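# Restore crashed deck: rack plates, blocks, seat culture lid

## Task

After a crashed run, some labware is misplaced. Return each plate and block to a bay that the deck table assigns to its type, and seat the lid completely on the culture plate. Every plate or block must finish lying flat between its bay's corner pieces, with its cut corner pointing to the back left. Deck table: sealed 96-well deep-well block in bay 11; sealed 96-well plates in bays 12, 31 and 41; sealed 384-well plate in bay 23; 96-well culture plate with lid in bay 43; all other bays stay empty. Bays are numbered row then column. Row 1 is nearest the arms and row 4 farthest. Column 1 is on the left and column 4 on the right, as seen from the arms. Column 4 bays have higher floors. Only camera images show where ware actually sits. The result only counts if everything stays put without the robot holding it, so release and pull the grippers away at the end. Nothing may leave the table.

## Robot and tools

Robot: two arms, left_arm and right_arm, each ending in a two-finger gripper. There is one shared scene frame. Its origin is on the table top midway between the arms. +x points out over the table, +z points up, and left_arm sits on the +y side. The arm names do not tell you which side of a camera image an arm appears on.

The gripper's fingers point along its own +z axis and close along its own y axis. The reported end_effector_position is the point between the pads when they are shut. Closed fingertips reach about 33 mm past that point, and open ones about 9 mm. While closing, the tips move about 24 mm farther from the arm, so leave that much clearance above a surface.

ROW: every motion uses a single flat list of 20 numbers covering both arms, even if only one arm moves. First come the left arm's 10 numbers: x, y, z, qw, qx, qy, qz, then gripper position, force_limit, speed. Then the right arm's 10 follow in the same order. x, y, z is an absolute target for the gripper point, in metres, in the scene frame. qw, qx, qy, qz is the absolute target orientation, w first. The three gripper numbers each range from -1 to 1. Position +1 is fully open (140 mm), the pads touch near -0.8, and -1 closes until blocked. force_limit runs from about 14 N at -1 to 60 N at 0 and 107 N at +1, for parts up to 40 mm wide. speed runs from about 30 mm/s at -1 to 140 at 0 and 250 at +1. To keep an arm still, repeat its exact last pose and its gripper numbers; a 0 in the gripper slots is a real command. To hold orientation, resend the same intended quaternion, not the drifted one from the result. Each control step, the command is clipped to within 70 mm and 16 degrees of the measured pose. Position wins over orientation when both cannot be met.

Tools:
- execute_actions {actions, pictures}: actions is an empty list, which just reads the state, or a list of one item. That item is either {rows, steps}, with 1 to 15 rows of 20 numbers and steps up to 15 at 1/30 s each, the last row repeating; or a wait {steps} of up to 300, counted from the previous result. A call is refused, and nothing is sent, if a target lies more than 0.6 m from that arm's last reported position along any gripper axis.
- move {target, speed}: target is one 20-number row. Each gripper follows a straight path toward its absolute pose, and both paths finish together. speed is in m/s, from 0.002 to 0.5 (default 0.25), and turning is capped at twice that in rad/s. A move lasts 0.5 to 10 s. Paths ignore obstacles and the other arm, and grippers can lag, stray or overshoot speed, most when an arm is nearly straight. Gripper numbers are applied at the start.
- wait {seconds}: 0 to 10 s; nothing new is sent.
- zoom_image {camera, region}: region is [x0, y0, x1, y1] in image pixels, at most 504x504, on cam_head_left, cam_head_right (896x504), cam_left_wrist or cam_right_wrist (504x504).
- finished_scene {scene}: ends the current scene for good and reports whether the task succeeded. Pass the current scene number.

Results: the state line lists each arm's position (m), quaternion (wxyz) and velocities (m/s, rad/s). Printed positions can be off, more so at long reach. A move adds a 'move:' line with its ending: done, off_target, moving, held or fault. It also gives which limits acted (paced means the pose was clipped; held means a check blocked steps, after which the arm may jump fast) and each gripper's distance from its target. 'pose unreachable' and HELD mark steps the clearance check altered or blocked. A 'Hand target' line shows where the controller is now driving each hand. object_status: 0 moving, 1 blocked while opening, 2 blocked while closing (a grip), 3 reached target or pads met. A thin part may still be held at 3. position_measured is in counts, 3 open to 230 closed. To squeeze harder during a grip, raise force_limit and nudge position (for example -1 to -0.98). Joint torques carry per-arm offsets and noise. After an action, an arm only continues to its last clipped pose, so check the result and command the rest. Camera pictures come with results unless pictures is false.

Hazards: the arms are stiff. Pushing a target even slightly into a firm surface can cause a fault, and faster or deeper contact hits harder. A torque fault (joint load limits in N m: waist 312, shoulder 312, elbow 147, forearm roll, wrist pitch and wrist roll 41.4 each, counting held weight) or an outside force of 144 N stops that arm for 10 s. Holding loads heats motors; a MOTOR HOT warning precedes a brake stop. Keep the arms from colliding or pressing on each other. Do not drop, slam or knock anything, and never let items leave the table. Held parts may get brief tugs, and loose items may be pushed. Finish by opening both grippers and moving clear.

Each tool is called after ">>>" as name([rows], argument=value, ...), one row to a line, values as JSON.

## Session

>>> execute_actions(actions=[])

Scene clock: 0.00 s of 12600.00 s.
left_arm: end_effector_position=(+0.7043, +0.6181, +0.3231) position_measured=3 object_status=3 end_effector_quat_wxyz=(-0.001, +1.000, -0.023, +0.001) end_effector_velocity=(-0.000, -0.001, +0.001) end_effector_angular_velocity=(+0.000, +0.000, -0.001) | right_arm: end_effector_position=(+0.5972, -0.4803, +0.3210) position_measured=3 object_status=3 end_effector_quat_wxyz=(+0.001, +0.997, +0.072, -0.000) end_effector_velocity=(+0.000, +0.000, +0.000) end_effector_angular_velocity=(+0.001, -0.000, -0.000)
Joint positions: left_arm=[-0.054  0.162  1.604  0.002  1.372  1.518] | right_arm=[-0.052  0.165  1.605 -0.001  1.372  1.519]
Joint velocities: left_arm=[-0.001 -0.001 -0.001  0.     0.001  0.   ] | right_arm=[-0.    -0.    -0.     0.001  0.    -0.   ]
Joint torques (N m, as the joint torque sensors report them, + toward a larger angle): no reading
Hand target (left_arm): +0.704, +0.618, +0.323; -0.001, +1.000, -0.023, +0.001
Hand target (right_arm): +0.597, -0.480, +0.321; +0.001, +0.997, +0.072, -0.000

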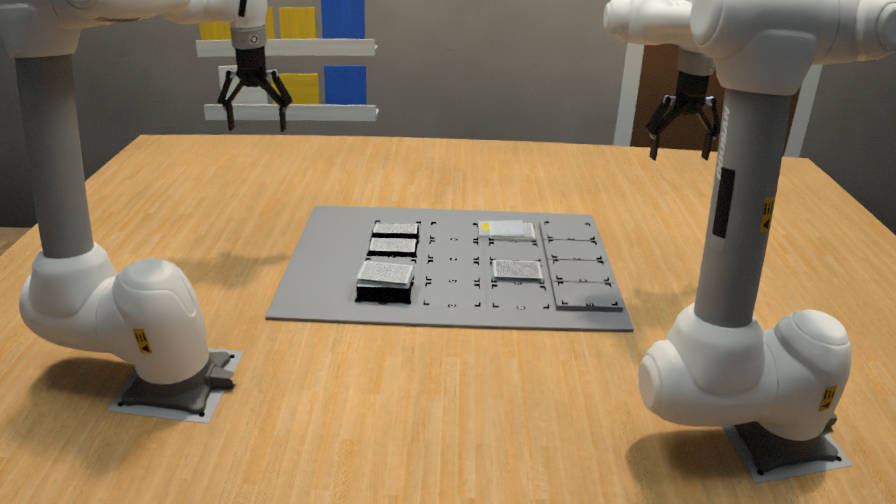

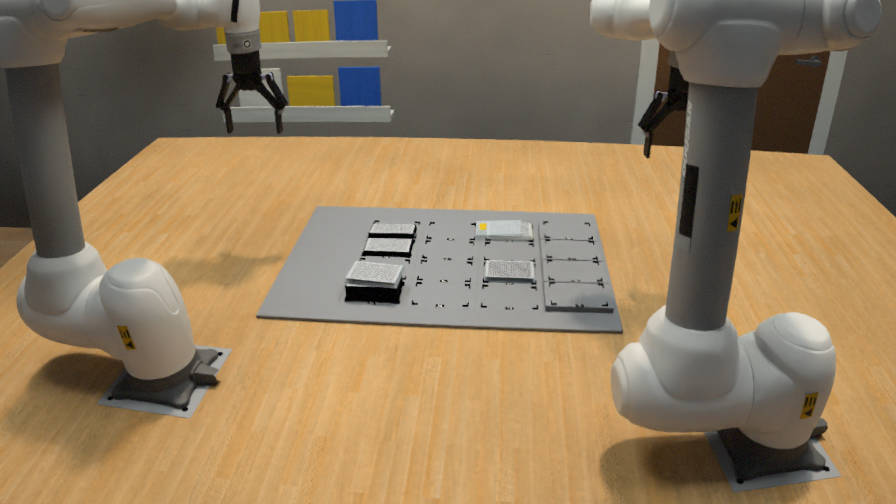

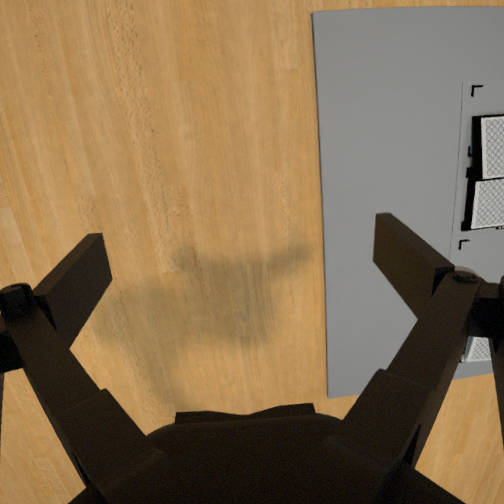

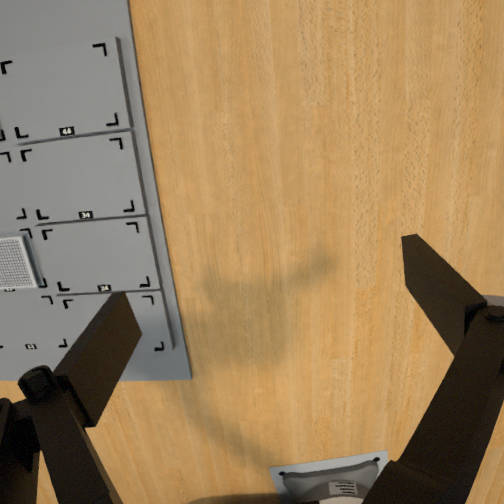

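>>> zoom_image(camera="cam_head_left", region=[330, 200, 640, 330])

>>> move(target=[0.62,0.26,0.36,0,1,0,0,1,0,0,0.7,-0.12,0.36,0,1,0,0,1,0,0])

Region (330, 200, 640, 330) of cam_head_left's 896x504 image, scaled by 1.626, with more detail than that image has; it fills the top 211 rows of this view, and the rest is white.

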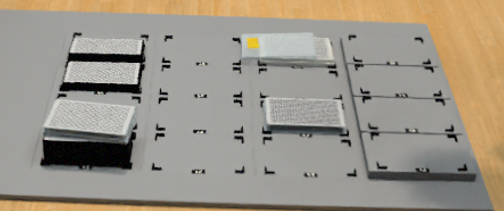

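Scene clock: 5.03 s of 12600.00 s.
left_arm: end_effector_position=(+0.6200, +0.2599, +0.3600) position_measured=3 object_status=3 end_effector_quat_wxyz=(+0.001, +1.000, +0.000, +0.000) end_effector_velocity=(+0.000, -0.002, -0.000) end_effector_angular_velocity=(-0.001, -0.001, -0.001) | right_arm: end_effector_position=(+0.6996, -0.1196, +0.3598) position_measured=3 object_status=3 end_effector_quat_wxyz=(-0.000, +1.000, -0.000, +0.000) end_effector_velocity=(+0.001, +0.001, -0.001) end_effector_angular_velocity=(-0.001, +0.001, -0.001)
Joint positions: left_arm=[-0.605  0.21   1.48  -0.001  1.451  0.92 ] | right_arm=[ 0.364  0.531  1.031 -0.     1.58   2.079]
Joint velocities: left_arm=[-0.002  0.001 -0.001  0.    -0.002 -0.001] | right_arm=[ 0.     0.003 -0.003  0.     0.002  0.001]
Joint torques (N m, as the joint torque sensors report them, + toward a larger angle): left_arm=[ -2.75 -67.38 -37.76   4.24   0.3   -0.57] | right_arm=[  0.61 -95.29 -40.01   4.76  -0.14  -0.02]
Hand target (left_arm): +0.620, +0.260, +0.360; +0.001, +1.000, +0.000, +0.000
Hand target (right_arm): +0.700, -0.120, +0.360; -0.000, +1.000, -0.000, +0.000
Off the commanded pose (left_arm): 0.000 m, 0 deg.
Off the commanded pose (right_arm): 0.001 m, 0 deg.
After step 90, 0.03 s passed at rest.
move: done

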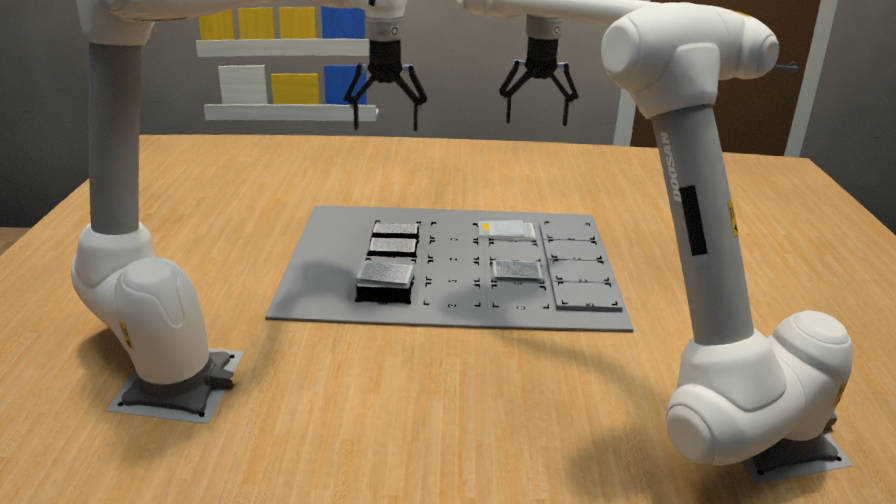

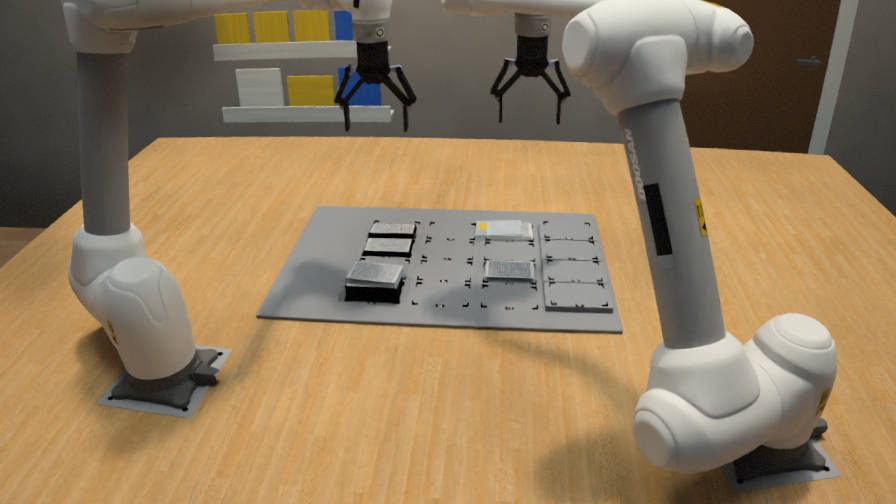

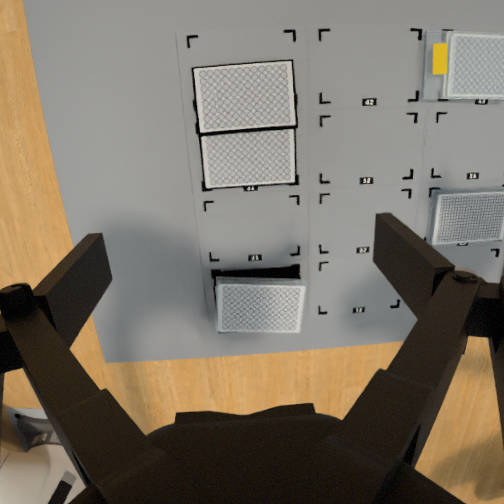

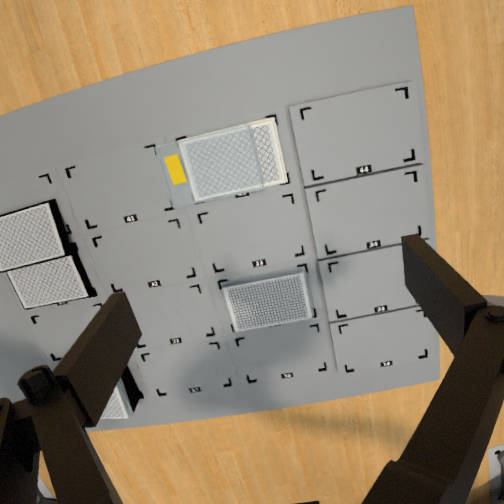

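>>> zoom_image(camera="cam_left_wrist", region=[170, 20, 504, 350])

>>> zoom_image(camera="cam_right_wrist", region=[130, 100, 380, 350])

Region (170, 20, 504, 350) of cam_left_wrist's 504x504 image, scaled by 1.509, with more detail than that image has; it fills the top 498 rows of this view, and the rest is white.

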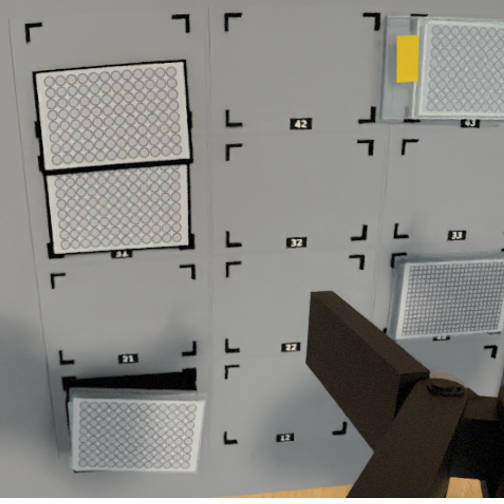

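Region (130, 100, 380, 350) of cam_right_wrist's 504x504 image, scaled by 2.016, with more detail than that image has.

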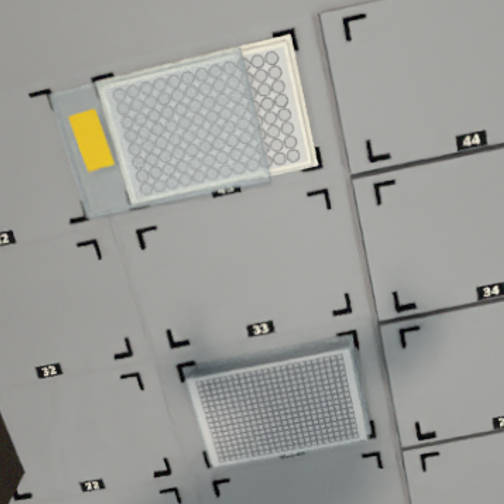

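>>> move(target=[0.48,0.25,0.2,0,1,0,0,1,0,0,0.8,-0.07,0.2,0,0.7071,0.7071,0,1,0,0], speed=0.35)

Scene clock: 22.37 s of 12600.00 s.
left_arm: end_effector_position=(+0.4802, +0.2497, +0.1999) position_measured=3 object_status=3 end_effector_quat_wxyz=(+0.000, +1.000, -0.000, -0.000) end_effector_velocity=(-0.001, -0.000, -0.000) end_effector_angular_velocity=(+0.000, +0.000, -0.001) | right_arm: end_effector_position=(+0.7998, -0.0700, +0.1999) position_measured=3 object_status=3 end_effector_quat_wxyz=(+0.000, +0.707, +0.707, +0.000) end_effector_velocity=(-0.000, +0.000, -0.002) end_effector_angular_velocity=(-0.000, +0.003, +0.005)
Joint positions: left_arm=[-0.765  0.121  1.885 -0.001  1.135  0.761] | right_arm=[ 0.358  0.765  0.926 -0.     1.45   0.503]
Joint velocities: left_arm=[-0.001 -0.     0.001 -0.    -0.001  0.   ] | right_arm=[ 0.     0.002  0.001  0.001 -0.    -0.005]
Joint torques (N m, as the joint torque sensors report them, + toward a larger angle): left_arm=[ -1.05 -54.34 -33.88   4.08   0.32  -0.39] | right_arm=[   1.03 -111.67  -42.22    4.04   -0.66    0.28]
Hand target (left_arm): +0.480, +0.250, +0.200; +0.000, +1.000, -0.000, -0.000
Hand target (right_arm): +0.800, -0.070, +0.200; -0.000, +0.707, +0.707, -0.000
Off the commanded pose (left_arm): 0.000 m, 0 deg.
Off the commanded pose (right_arm): 0.000 m, 0 deg.
After step 90, 11.63 s passed at rest.
move: done

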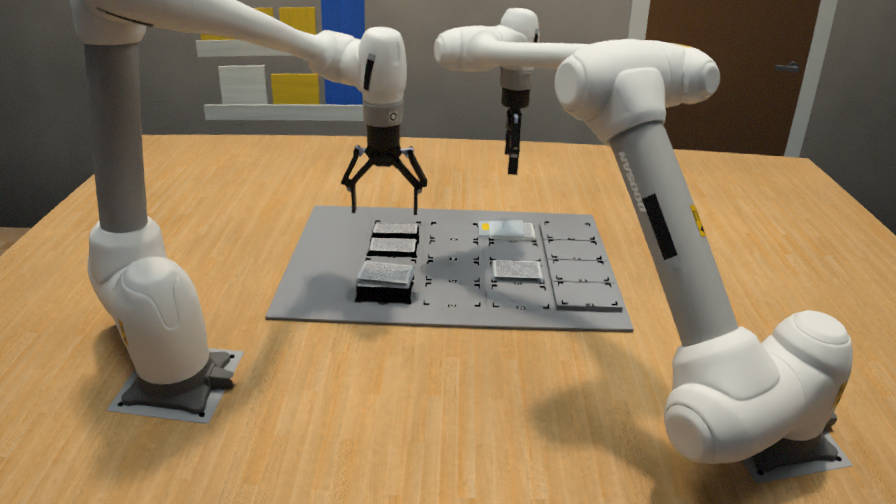

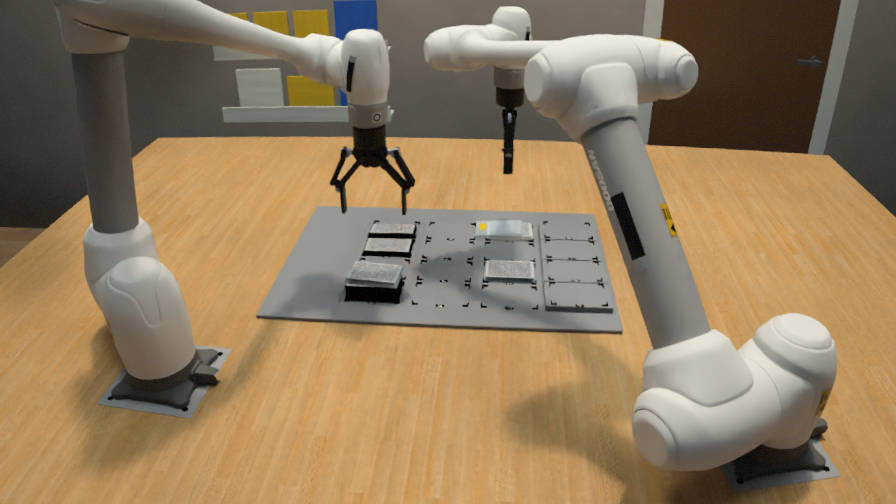

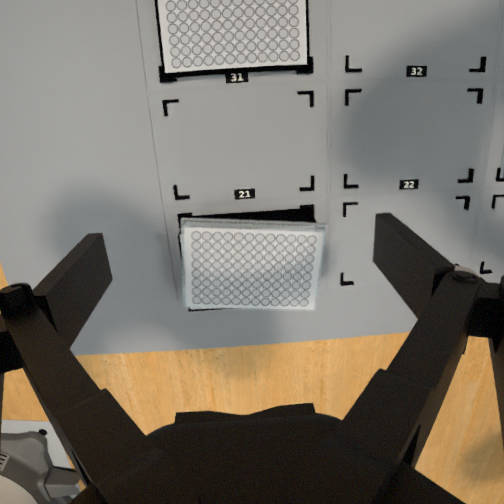

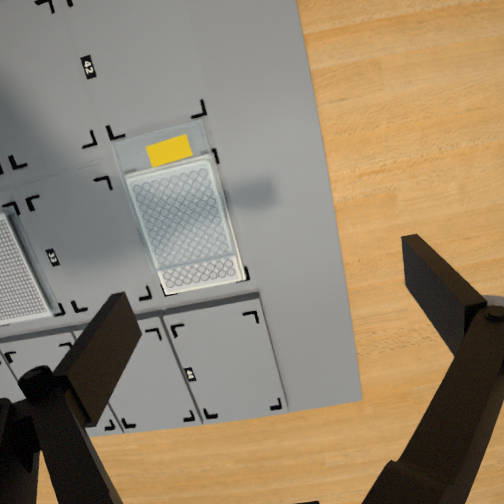

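>>> move(target=[0.385,0.247,0.12,0,0.9986,-0.052,0,1,0,0,0.735,-0.06,0.09,0,0.7071,0.7071,0,0.6,0,0])

Scene clock: 27.67 s of 12600.00 s.
left_arm: end_effector_position=(+0.3851, +0.2468, +0.1200) position_measured=3 object_status=3 end_effector_quat_wxyz=(+0.000, +0.999, -0.052, -0.000) end_effector_velocity=(-0.001, -0.001, -0.001) end_effector_angular_velocity=(-0.001, -0.001, -0.002) | right_arm: end_effector_position=(+0.7349, -0.0601, +0.0902) position_measured=53 object_status=3 end_effector_quat_wxyz=(-0.000, +0.707, +0.707, +0.000) end_effector_velocity=(-0.000, +0.000, -0.000) end_effector_angular_velocity=(+0.000, -0.001, +0.000)
Joint positions: left_arm=[-0.902  0.094  2.081 -0.001  0.967  0.728] | right_arm=[0.401 0.724 1.202 0.    1.216 0.545]
Joint velocities: left_arm=[-0.002 -0.     0.001  0.001 -0.003 -0.001] | right_arm=[ 0.    -0.001  0.002 -0.001 -0.003  0.   ]
Joint torques (N m, as the joint torque sensors report them, + toward a larger angle): left_arm=[ -1.12 -48.06 -32.44   3.82   0.72  -0.26] | right_arm=[   1.45 -109.32  -37.99    3.87    0.05   -0.41]
Hand target (left_arm): +0.385, +0.247, +0.120; +0.000, +0.999, -0.052, -0.000
Hand target (right_arm): +0.735, -0.060, +0.090; -0.000, +0.707, +0.707, +0.000
Off the commanded pose (left_arm): 0.000 m, 0 deg.
Off the commanded pose (right_arm): 0.000 m, 0 deg.
After step 90, 1.33 s passed at rest.
move: done

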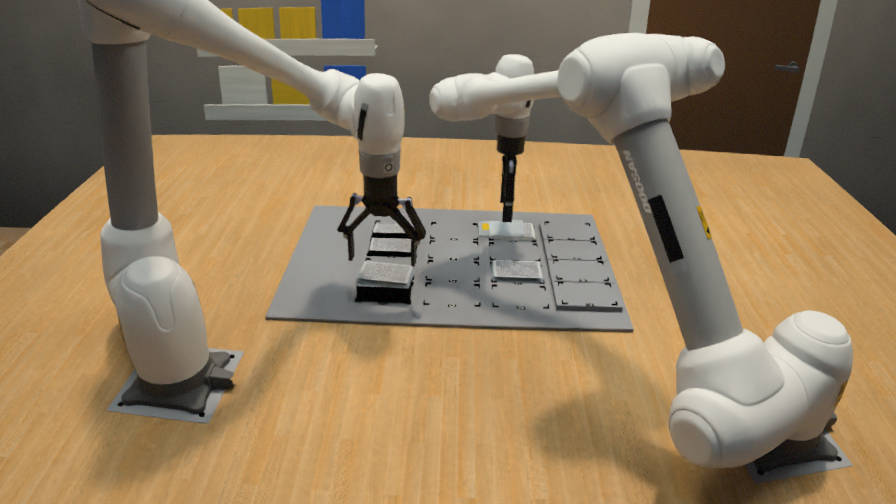

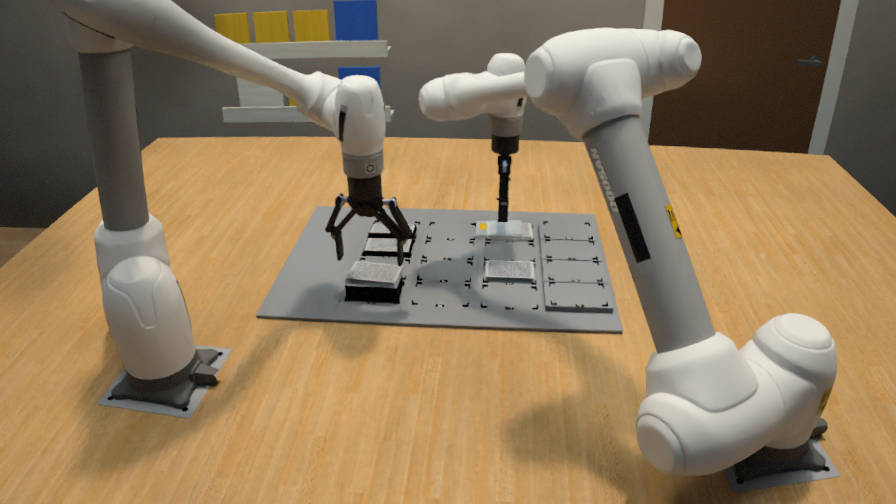

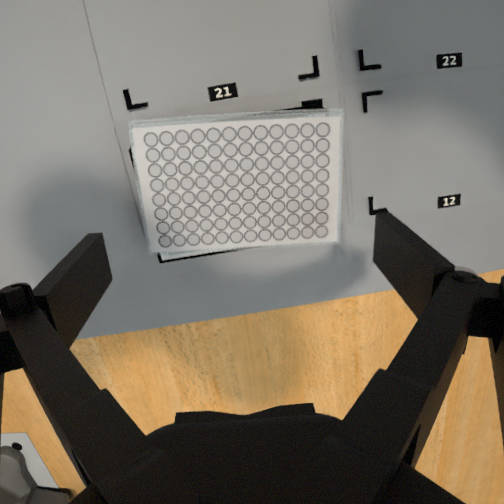

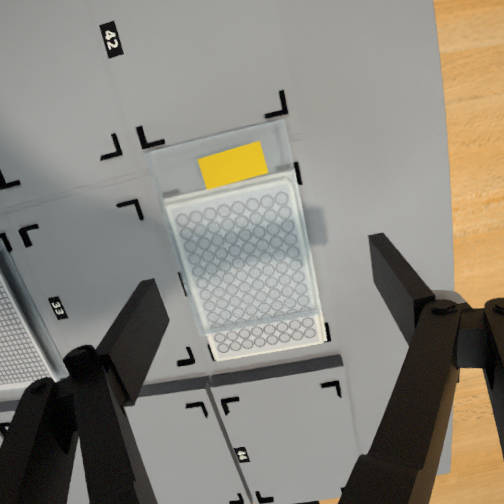

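>>> move(target=[0.402,0.245,0.088,0,0.9986,-0.052,0,1,0,0,0.725,-0.054,0.06,0,0.7071,0.7071,0,0.6,0,0], speed=0.1)

>>> zoom_image(camera="cam_head_left", region=[330, 190, 560, 310])

Scene clock: 34.87 s of 12600.00 s.
left_arm: end_effector_position=(+0.4020, +0.2450, +0.0881) position_measured=3 object_status=3 end_effector_quat_wxyz=(-0.000, +0.999, -0.052, +0.000) end_effector_velocity=(+0.000, -0.000, -0.001) end_effector_angular_velocity=(-0.001, +0.000, +0.001) | right_arm: end_effector_position=(+0.7250, -0.0540, +0.0601) position_measured=53 object_status=3 end_effector_quat_wxyz=(-0.000, +0.707, +0.707, +0.000) end_effector_velocity=(+0.000, -0.000, -0.001) end_effector_angular_velocity=(-0.000, -0.000, -0.001)
Joint positions: left_arm=[-0.878  0.147  2.089  0.     0.905  0.751] | right_arm=[0.412 0.735 1.239 0.    1.167 0.556]
Joint velocities: left_arm=[ 0.001  0.002  0.    -0.001 -0.002  0.001] | right_arm=[-0.001  0.001  0.    -0.    -0.001  0.   ]
Joint torques (N m, as the joint torque sensors report them, + toward a larger angle): left_arm=[ -0.83 -53.18 -29.44   3.6    0.36  -0.26] | right_arm=[   0.27 -108.1   -39.09    4.59    0.2    -0.06]
Hand target (left_arm): +0.402, +0.245, +0.088; -0.000, +0.999, -0.052, -0.000
Hand target (right_arm): +0.725, -0.054, +0.060; -0.000, +0.707, +0.707, +0.000
Off the commanded pose (left_arm): 0.000 m, 0 deg.
Off the commanded pose (right_arm): 0.000 m, 0 deg.
After step 90, 3.40 s passed at rest.
move: done

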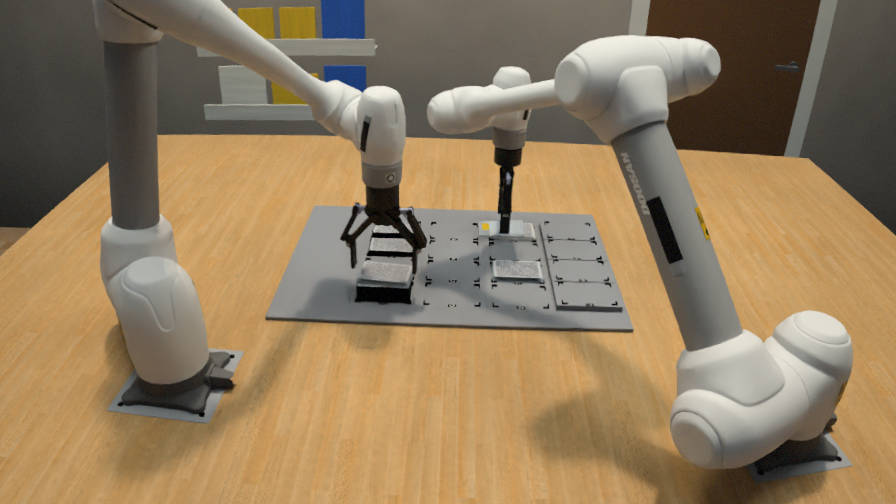

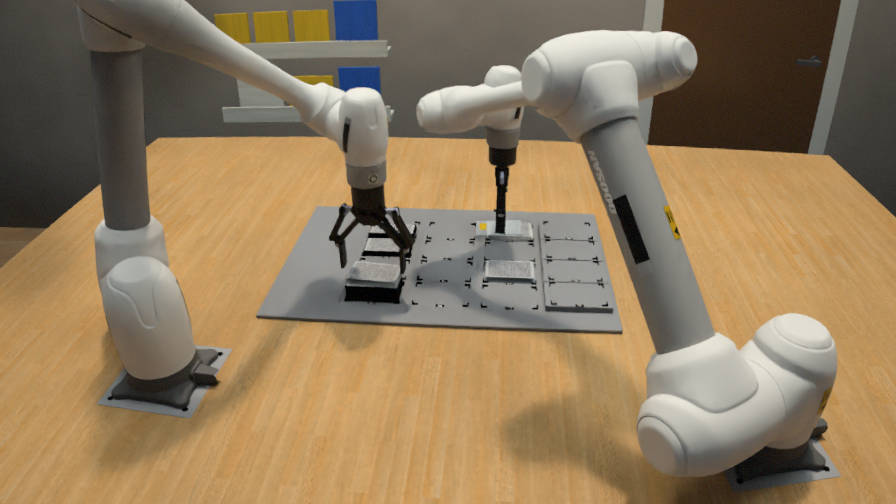

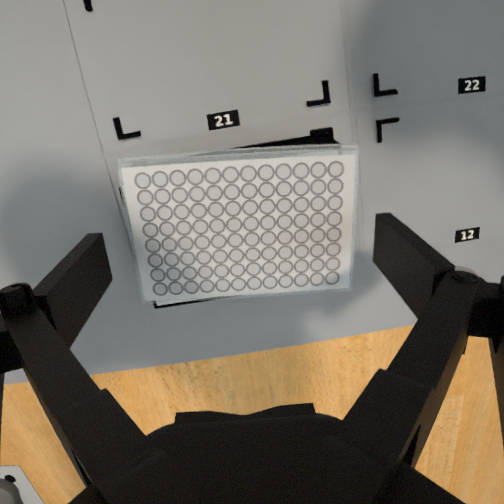

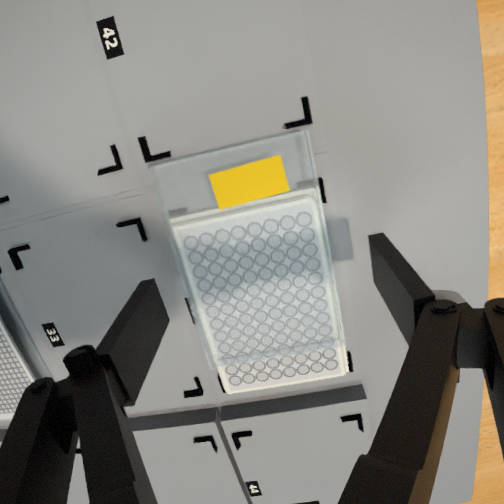

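Region (330, 190, 560, 310) of cam_head_left's 896x504 image, scaled by 2.191, with more detail than that image has; it fills the top 263 rows of this view, and the rest is white.

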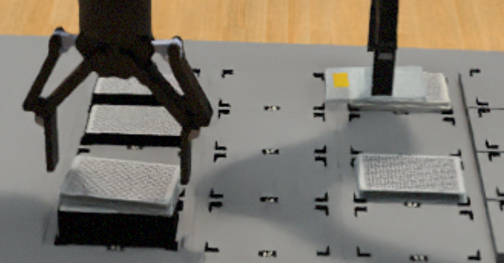

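>>> move(target=[0.402,0.2435,0.073,0,0.9982,-0.06,0,1,0,0,0.724,-0.051,0.045,0,0.7071,0.7071,0,0.45,0,0], speed=0.05)

>>> move(target=[0.402,0.2435,0.073,0,0.9982,-0.06,0,-1,-0.5,-0.7,0.724,-0.051,0.045,0,0.7071,0.7071,0,-1,-0.6,-0.7])

>>> zoom_image(camera="cam_head_left", region=[330, 190, 560, 310])

Scene clock: 49.73 s of 12600.00 s.
left_arm: end_effector_position=(+0.4020, +0.2435, +0.0731) position_measured=3 object_status=3 end_effector_quat_wxyz=(-0.000, +0.998, -0.060, +0.000) end_effector_velocity=(+0.000, -0.001, -0.001) end_effector_angular_velocity=(-0.000, -0.001, -0.002) | right_arm: end_effector_position=(+0.7240, -0.0510, +0.0451) position_measured=72 object_status=3 end_effector_quat_wxyz=(-0.000, +0.707, +0.707, +0.000) end_effector_velocity=(+0.000, +0.001, +0.000) end_effector_angular_velocity=(+0.001, -0.001, -0.000)
Joint positions: left_arm=[-0.88   0.167  2.1    0.     0.875  0.765] | right_arm=[0.415 0.747 1.248 0.    1.147 0.56 ]
Joint velocities: left_arm=[-0.001  0.002  0.     0.001 -0.002  0.001] | right_arm=[ 0.    -0.    -0.     0.    -0.001  0.   ]
Joint torques (N m, as the joint torque sensors report them, + toward a larger angle): left_arm=[ -1.2  -52.78 -27.91   3.54   0.75  -0.51] | right_arm=[   0.78 -104.82  -38.71    4.16   -0.43   -0.38]
Hand target (left_arm): +0.402, +0.243, +0.073; +0.000, +0.998, -0.060, -0.000
Hand target (right_arm): +0.724, -0.051, +0.045; -0.000, +0.707, +0.707, +0.000
Off the commanded pose (left_arm): 0.000 m, 0 deg.
Off the commanded pose (right_arm): 0.000 m, 0 deg.
After step 90, 11.13 s passed at rest.
move: done

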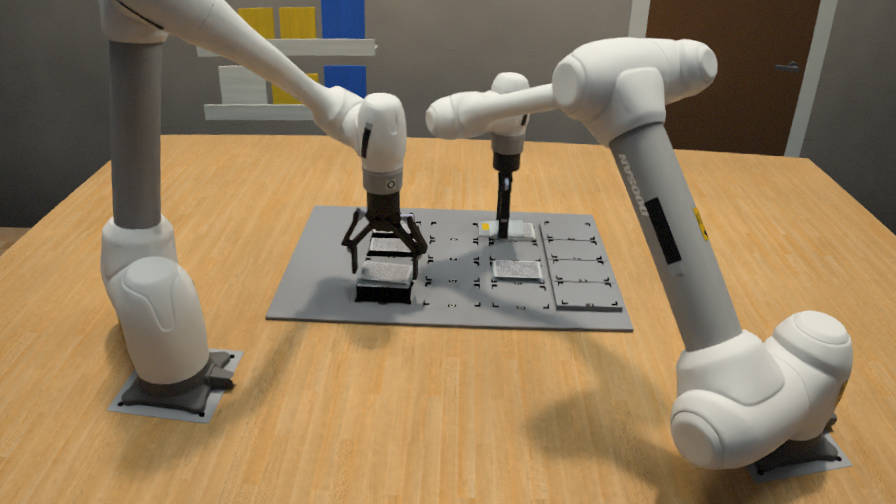

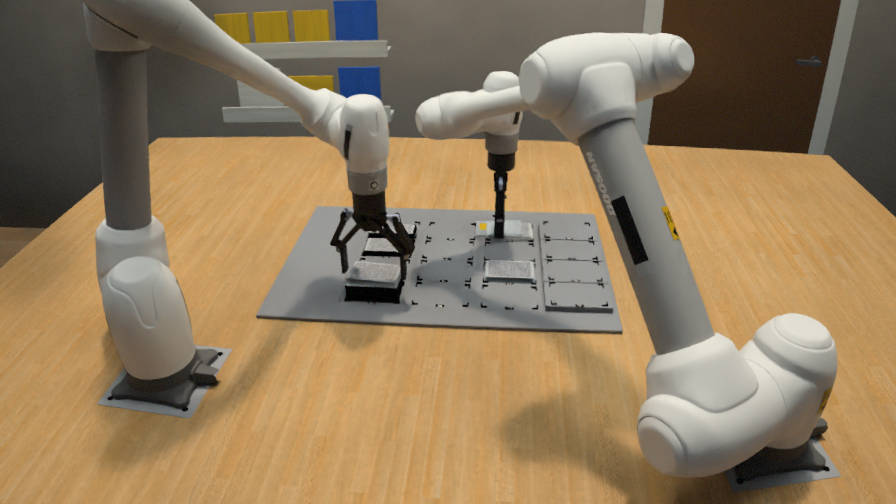

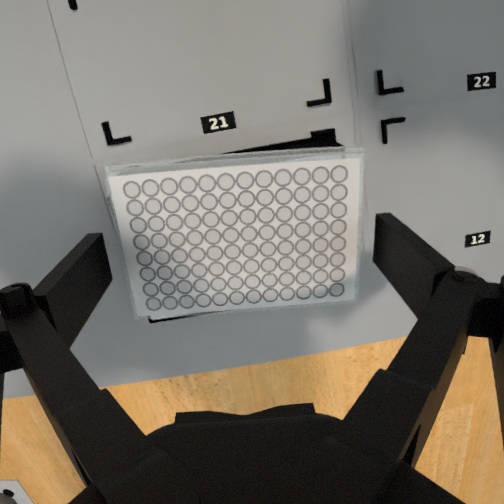

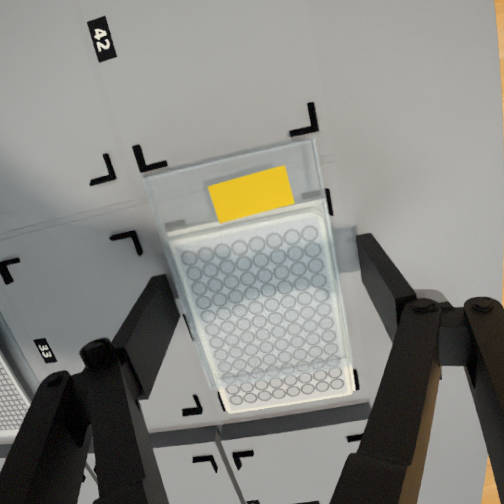

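Scene clock: 50.43 s of 12600.00 s.
left_arm: end_effector_position=(+0.4020, +0.2435, +0.0730) position_measured=35 object_status=2 end_effector_quat_wxyz=(+0.000, +0.998, -0.060, +0.000) end_effector_velocity=(-0.000, -0.000, +0.000) end_effector_angular_velocity=(-0.001, -0.000, +0.001) | right_arm: end_effector_position=(+0.7239, -0.0509, +0.0450) position_measured=102 object_status=2 end_effector_quat_wxyz=(-0.000, +0.707, +0.707, -0.000) end_effector_velocity=(+0.001, -0.000, +0.001) end_effector_angular_velocity=(+0.001, -0.001, -0.001)
Joint positions: left_arm=[-0.88   0.167  2.1   -0.     0.875  0.765] | right_arm=[0.415 0.747 1.248 0.    1.147 0.56 ]
Joint velocities: left_arm=[-0.    -0.     0.    -0.001 -0.001 -0.001] | right_arm=[-0.001 -0.001 -0.001  0.    -0.    -0.   ]
Joint torques (N m, as the joint torque sensors report them, + toward a larger angle): left_arm=[  1.91 -35.84 -13.32   5.59   2.08  -0.25] | right_arm=[-12.71 -95.85 -45.76  -0.56  -7.84  -0.05]
Hand target (left_arm): +0.402, +0.243, +0.073; +0.000, +0.998, -0.060, -0.000
Hand target (right_arm): +0.724, -0.051, +0.045; -0.000, +0.707, +0.707, +0.000
Off the commanded pose (left_arm): 0.000 m, 0 deg.
Off the commanded pose (right_arm): 0.000 m, 0 deg.
move: done

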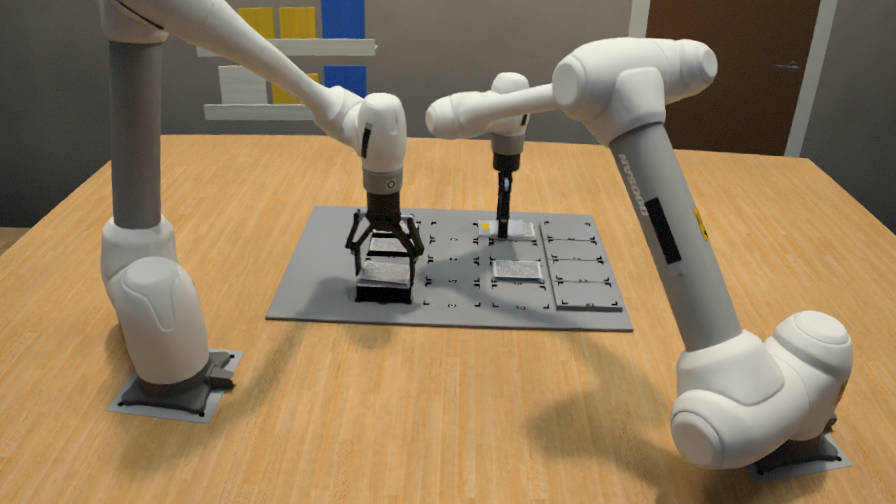

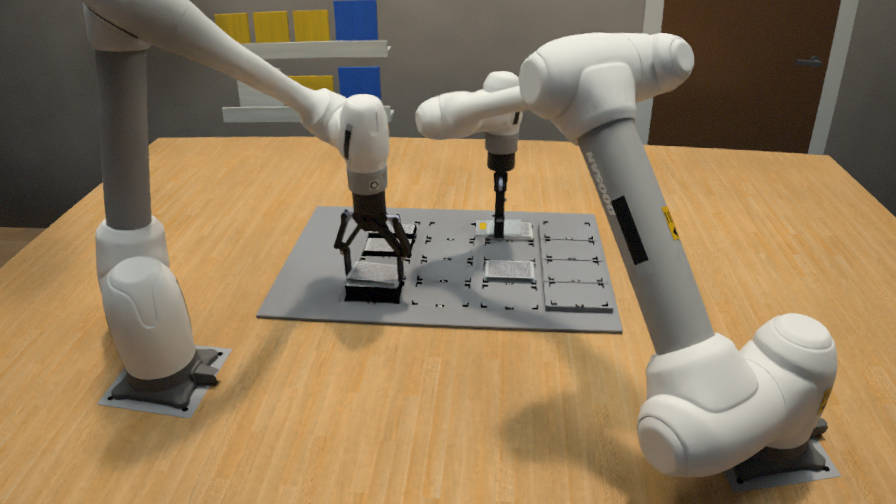

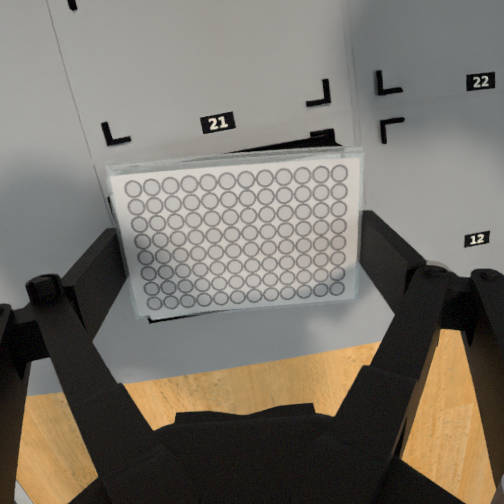

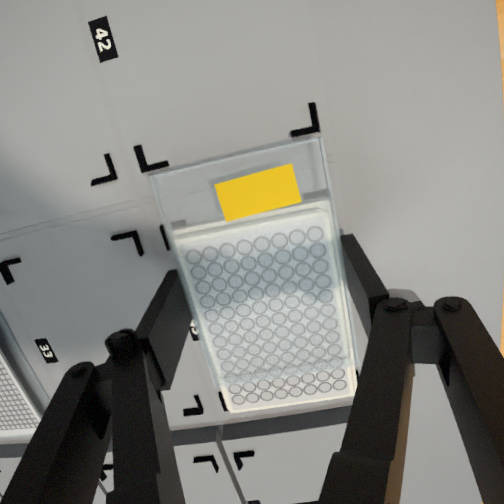

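Region (330, 190, 560, 310) of cam_head_left's 896x504 image, scaled by 2.191, with more detail than that image has; it fills the top 263 rows of this view, and the rest is white.

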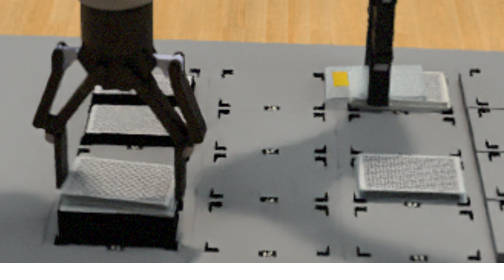

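>>> move(target=[0.402,0.2435,0.076,0,0.9982,-0.06,0,-0.98,-0.3,-0.7,0.7215,-0.051,0.047,0,0.7071,0.7071,0,-0.98,-0.6,-0.7], speed=0.005)

>>> move(target=[0.402,0.2435,0.095,0,1,0,0,-0.98,-0.3,-0.7,0.7215,-0.079,0.049,0,0.7071,0.7071,0,-0.98,-0.6,-0.7], speed=0.04)

>>> zoom_image(camera="cam_right_wrist", region=[110, 120, 410, 420])

Scene clock: 57.43 s of 12600.00 s.
left_arm: end_effector_position=(+0.4020, +0.2435, +0.0760) position_measured=38 object_status=2 end_effector_quat_wxyz=(-0.000, +0.998, -0.060, +0.000) end_effector_velocity=(+0.000, +0.000, +0.000) end_effector_angular_velocity=(+0.000, -0.001, -0.000) | right_arm: end_effector_position=(+0.7216, -0.0511, +0.0470) position_measured=102 object_status=2 end_effector_quat_wxyz=(+0.000, +0.707, +0.707, -0.000) end_effector_velocity=(-0.001, -0.000, -0.000) end_effector_angular_velocity=(+0.002, +0.002, -0.002)
Joint positions: left_arm=[-0.88   0.163  2.098  0.     0.881  0.765] | right_arm=[ 0.417  0.742  1.252 -0.     1.147  0.561]
Joint velocities: left_arm=[ 0.    -0.    -0.     0.001  0.     0.   ] | right_arm=[-0.001 -0.     0.001  0.003  0.     0.   ]
Joint torques (N m, as the joint torque sensors report them, + toward a larger angle): left_arm=[ -1.73 -53.03 -29.07   3.59   0.27  -0.37] | right_arm=[   0.7  -106.75  -38.57    3.83   -0.5    -0.3 ]
Hand target (left_arm): +0.402, +0.244, +0.076; -0.000, +0.998, -0.060, +0.000
Hand target (right_arm): +0.722, -0.051, +0.047; +0.000, +0.707, +0.707, +0.000
Off the commanded pose (left_arm): 0.000 m, 0 deg.
Off the commanded pose (right_arm): 0.000 m, 0 deg.
After step 90, 3.13 s passed at rest.
move: done

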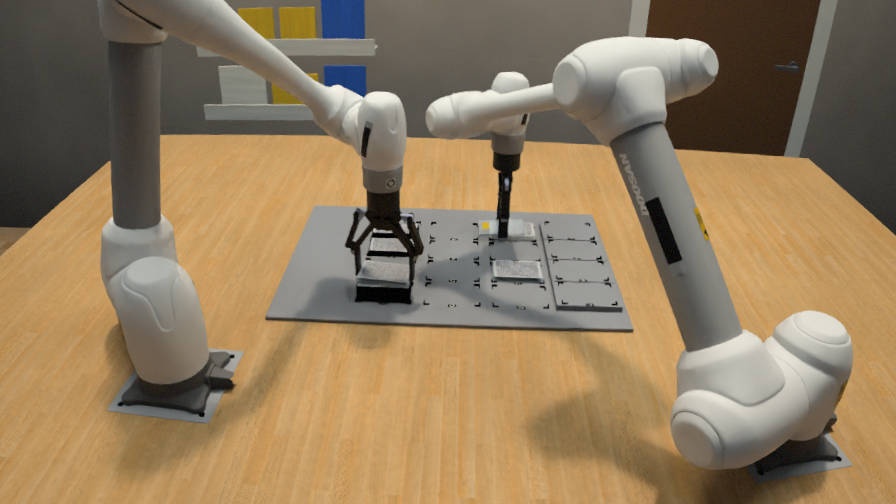

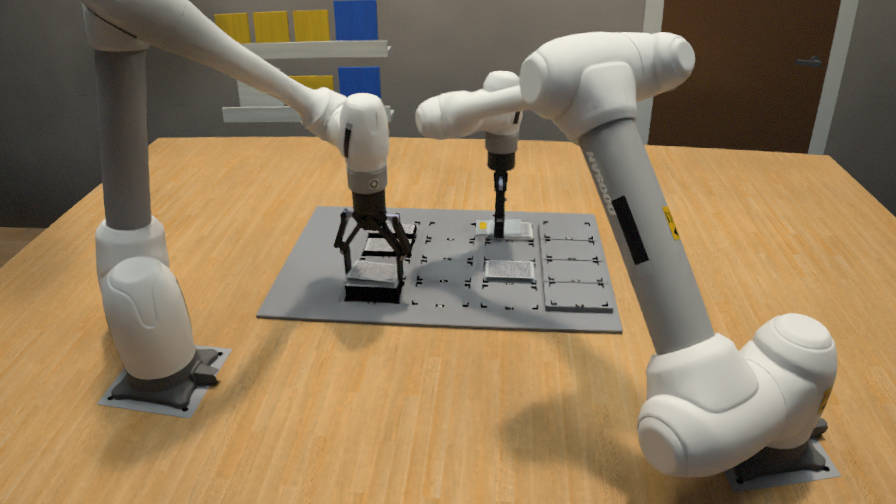

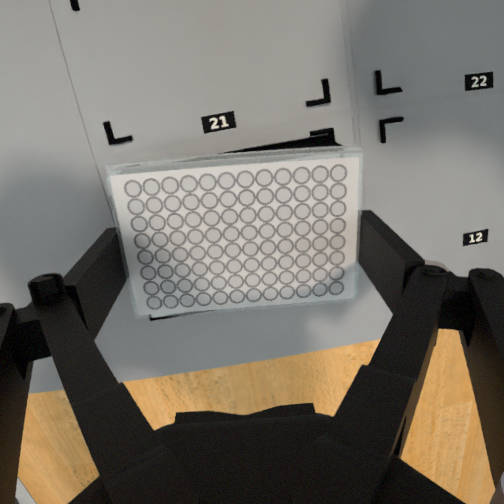

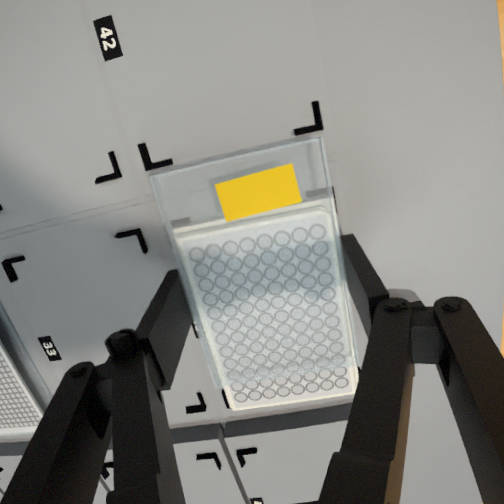

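Scene clock: 59.17 s of 12600.00 s.
left_arm: end_effector_position=(+0.4020, +0.2435, +0.0950) position_measured=38 object_status=2 end_effector_quat_wxyz=(+0.000, +1.000, -0.000, -0.000) end_effector_velocity=(+0.001, -0.000, +0.001) end_effector_angular_velocity=(-0.001, -0.001, +0.005) | right_arm: end_effector_position=(+0.7215, -0.0789, +0.0490) position_measured=102 object_status=2 end_effector_quat_wxyz=(-0.000, +0.707, +0.707, -0.000) end_effector_velocity=(-0.001, +0.001, +0.001) end_effector_angular_velocity=(+0.001, -0.001, +0.002)
Joint positions: left_arm=[-0.88   0.141  2.081 -0.     0.92   0.646] | right_arm=[0.391 0.717 1.294 0.    1.131 0.535]
Joint velocities: left_arm=[ 0.    -0.001 -0.002 -0.     0.001 -0.005] | right_arm=[ 0.001 -0.002  0.001  0.    -0.001 -0.001]
Joint torques (N m, as the joint torque sensors report them, + toward a larger angle): left_arm=[ -1.68 -51.77 -29.69   3.58   0.26  -0.51] | right_arm=[   2.73 -106.14  -39.03    4.23   -0.44   -0.49]
Hand target (left_arm): +0.402, +0.244, +0.095; -0.000, +1.000, +0.000, +0.000
Hand target (right_arm): +0.722, -0.079, +0.049; -0.000, +0.707, +0.707, -0.000
Off the commanded pose (left_arm): 0.000 m, 0 deg.
Off the commanded pose (right_arm): 0.000 m, 0 deg.
move: done

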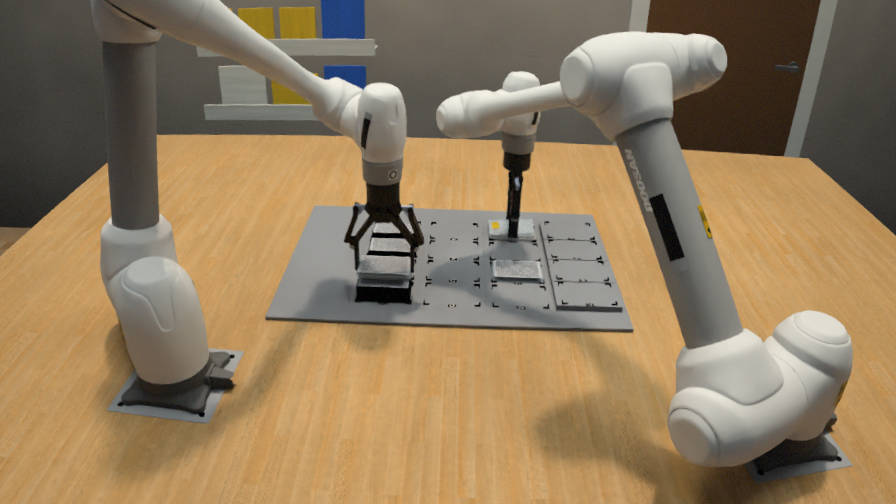

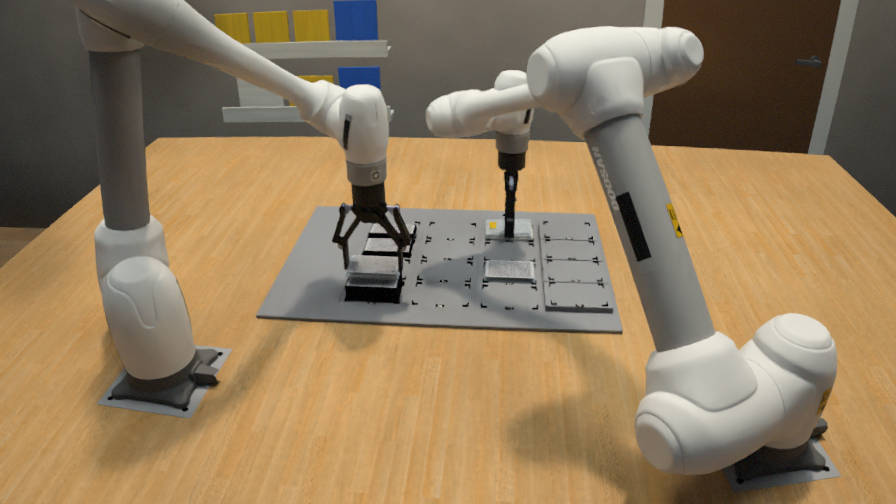

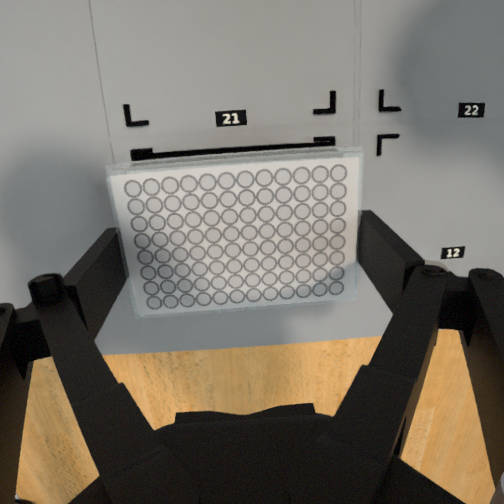

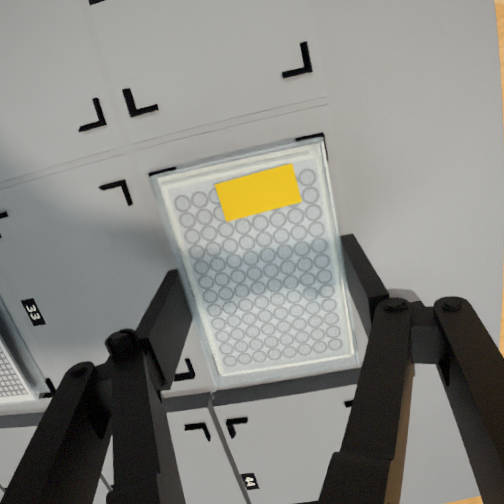

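Region (110, 120, 410, 420) of cam_right_wrist's 504x504 image, scaled by 1.680, with more detail than that image has.

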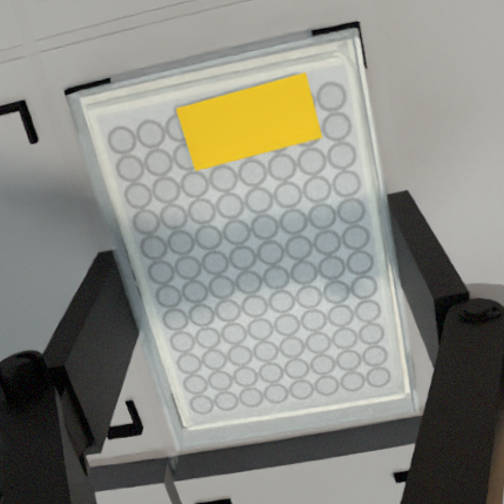

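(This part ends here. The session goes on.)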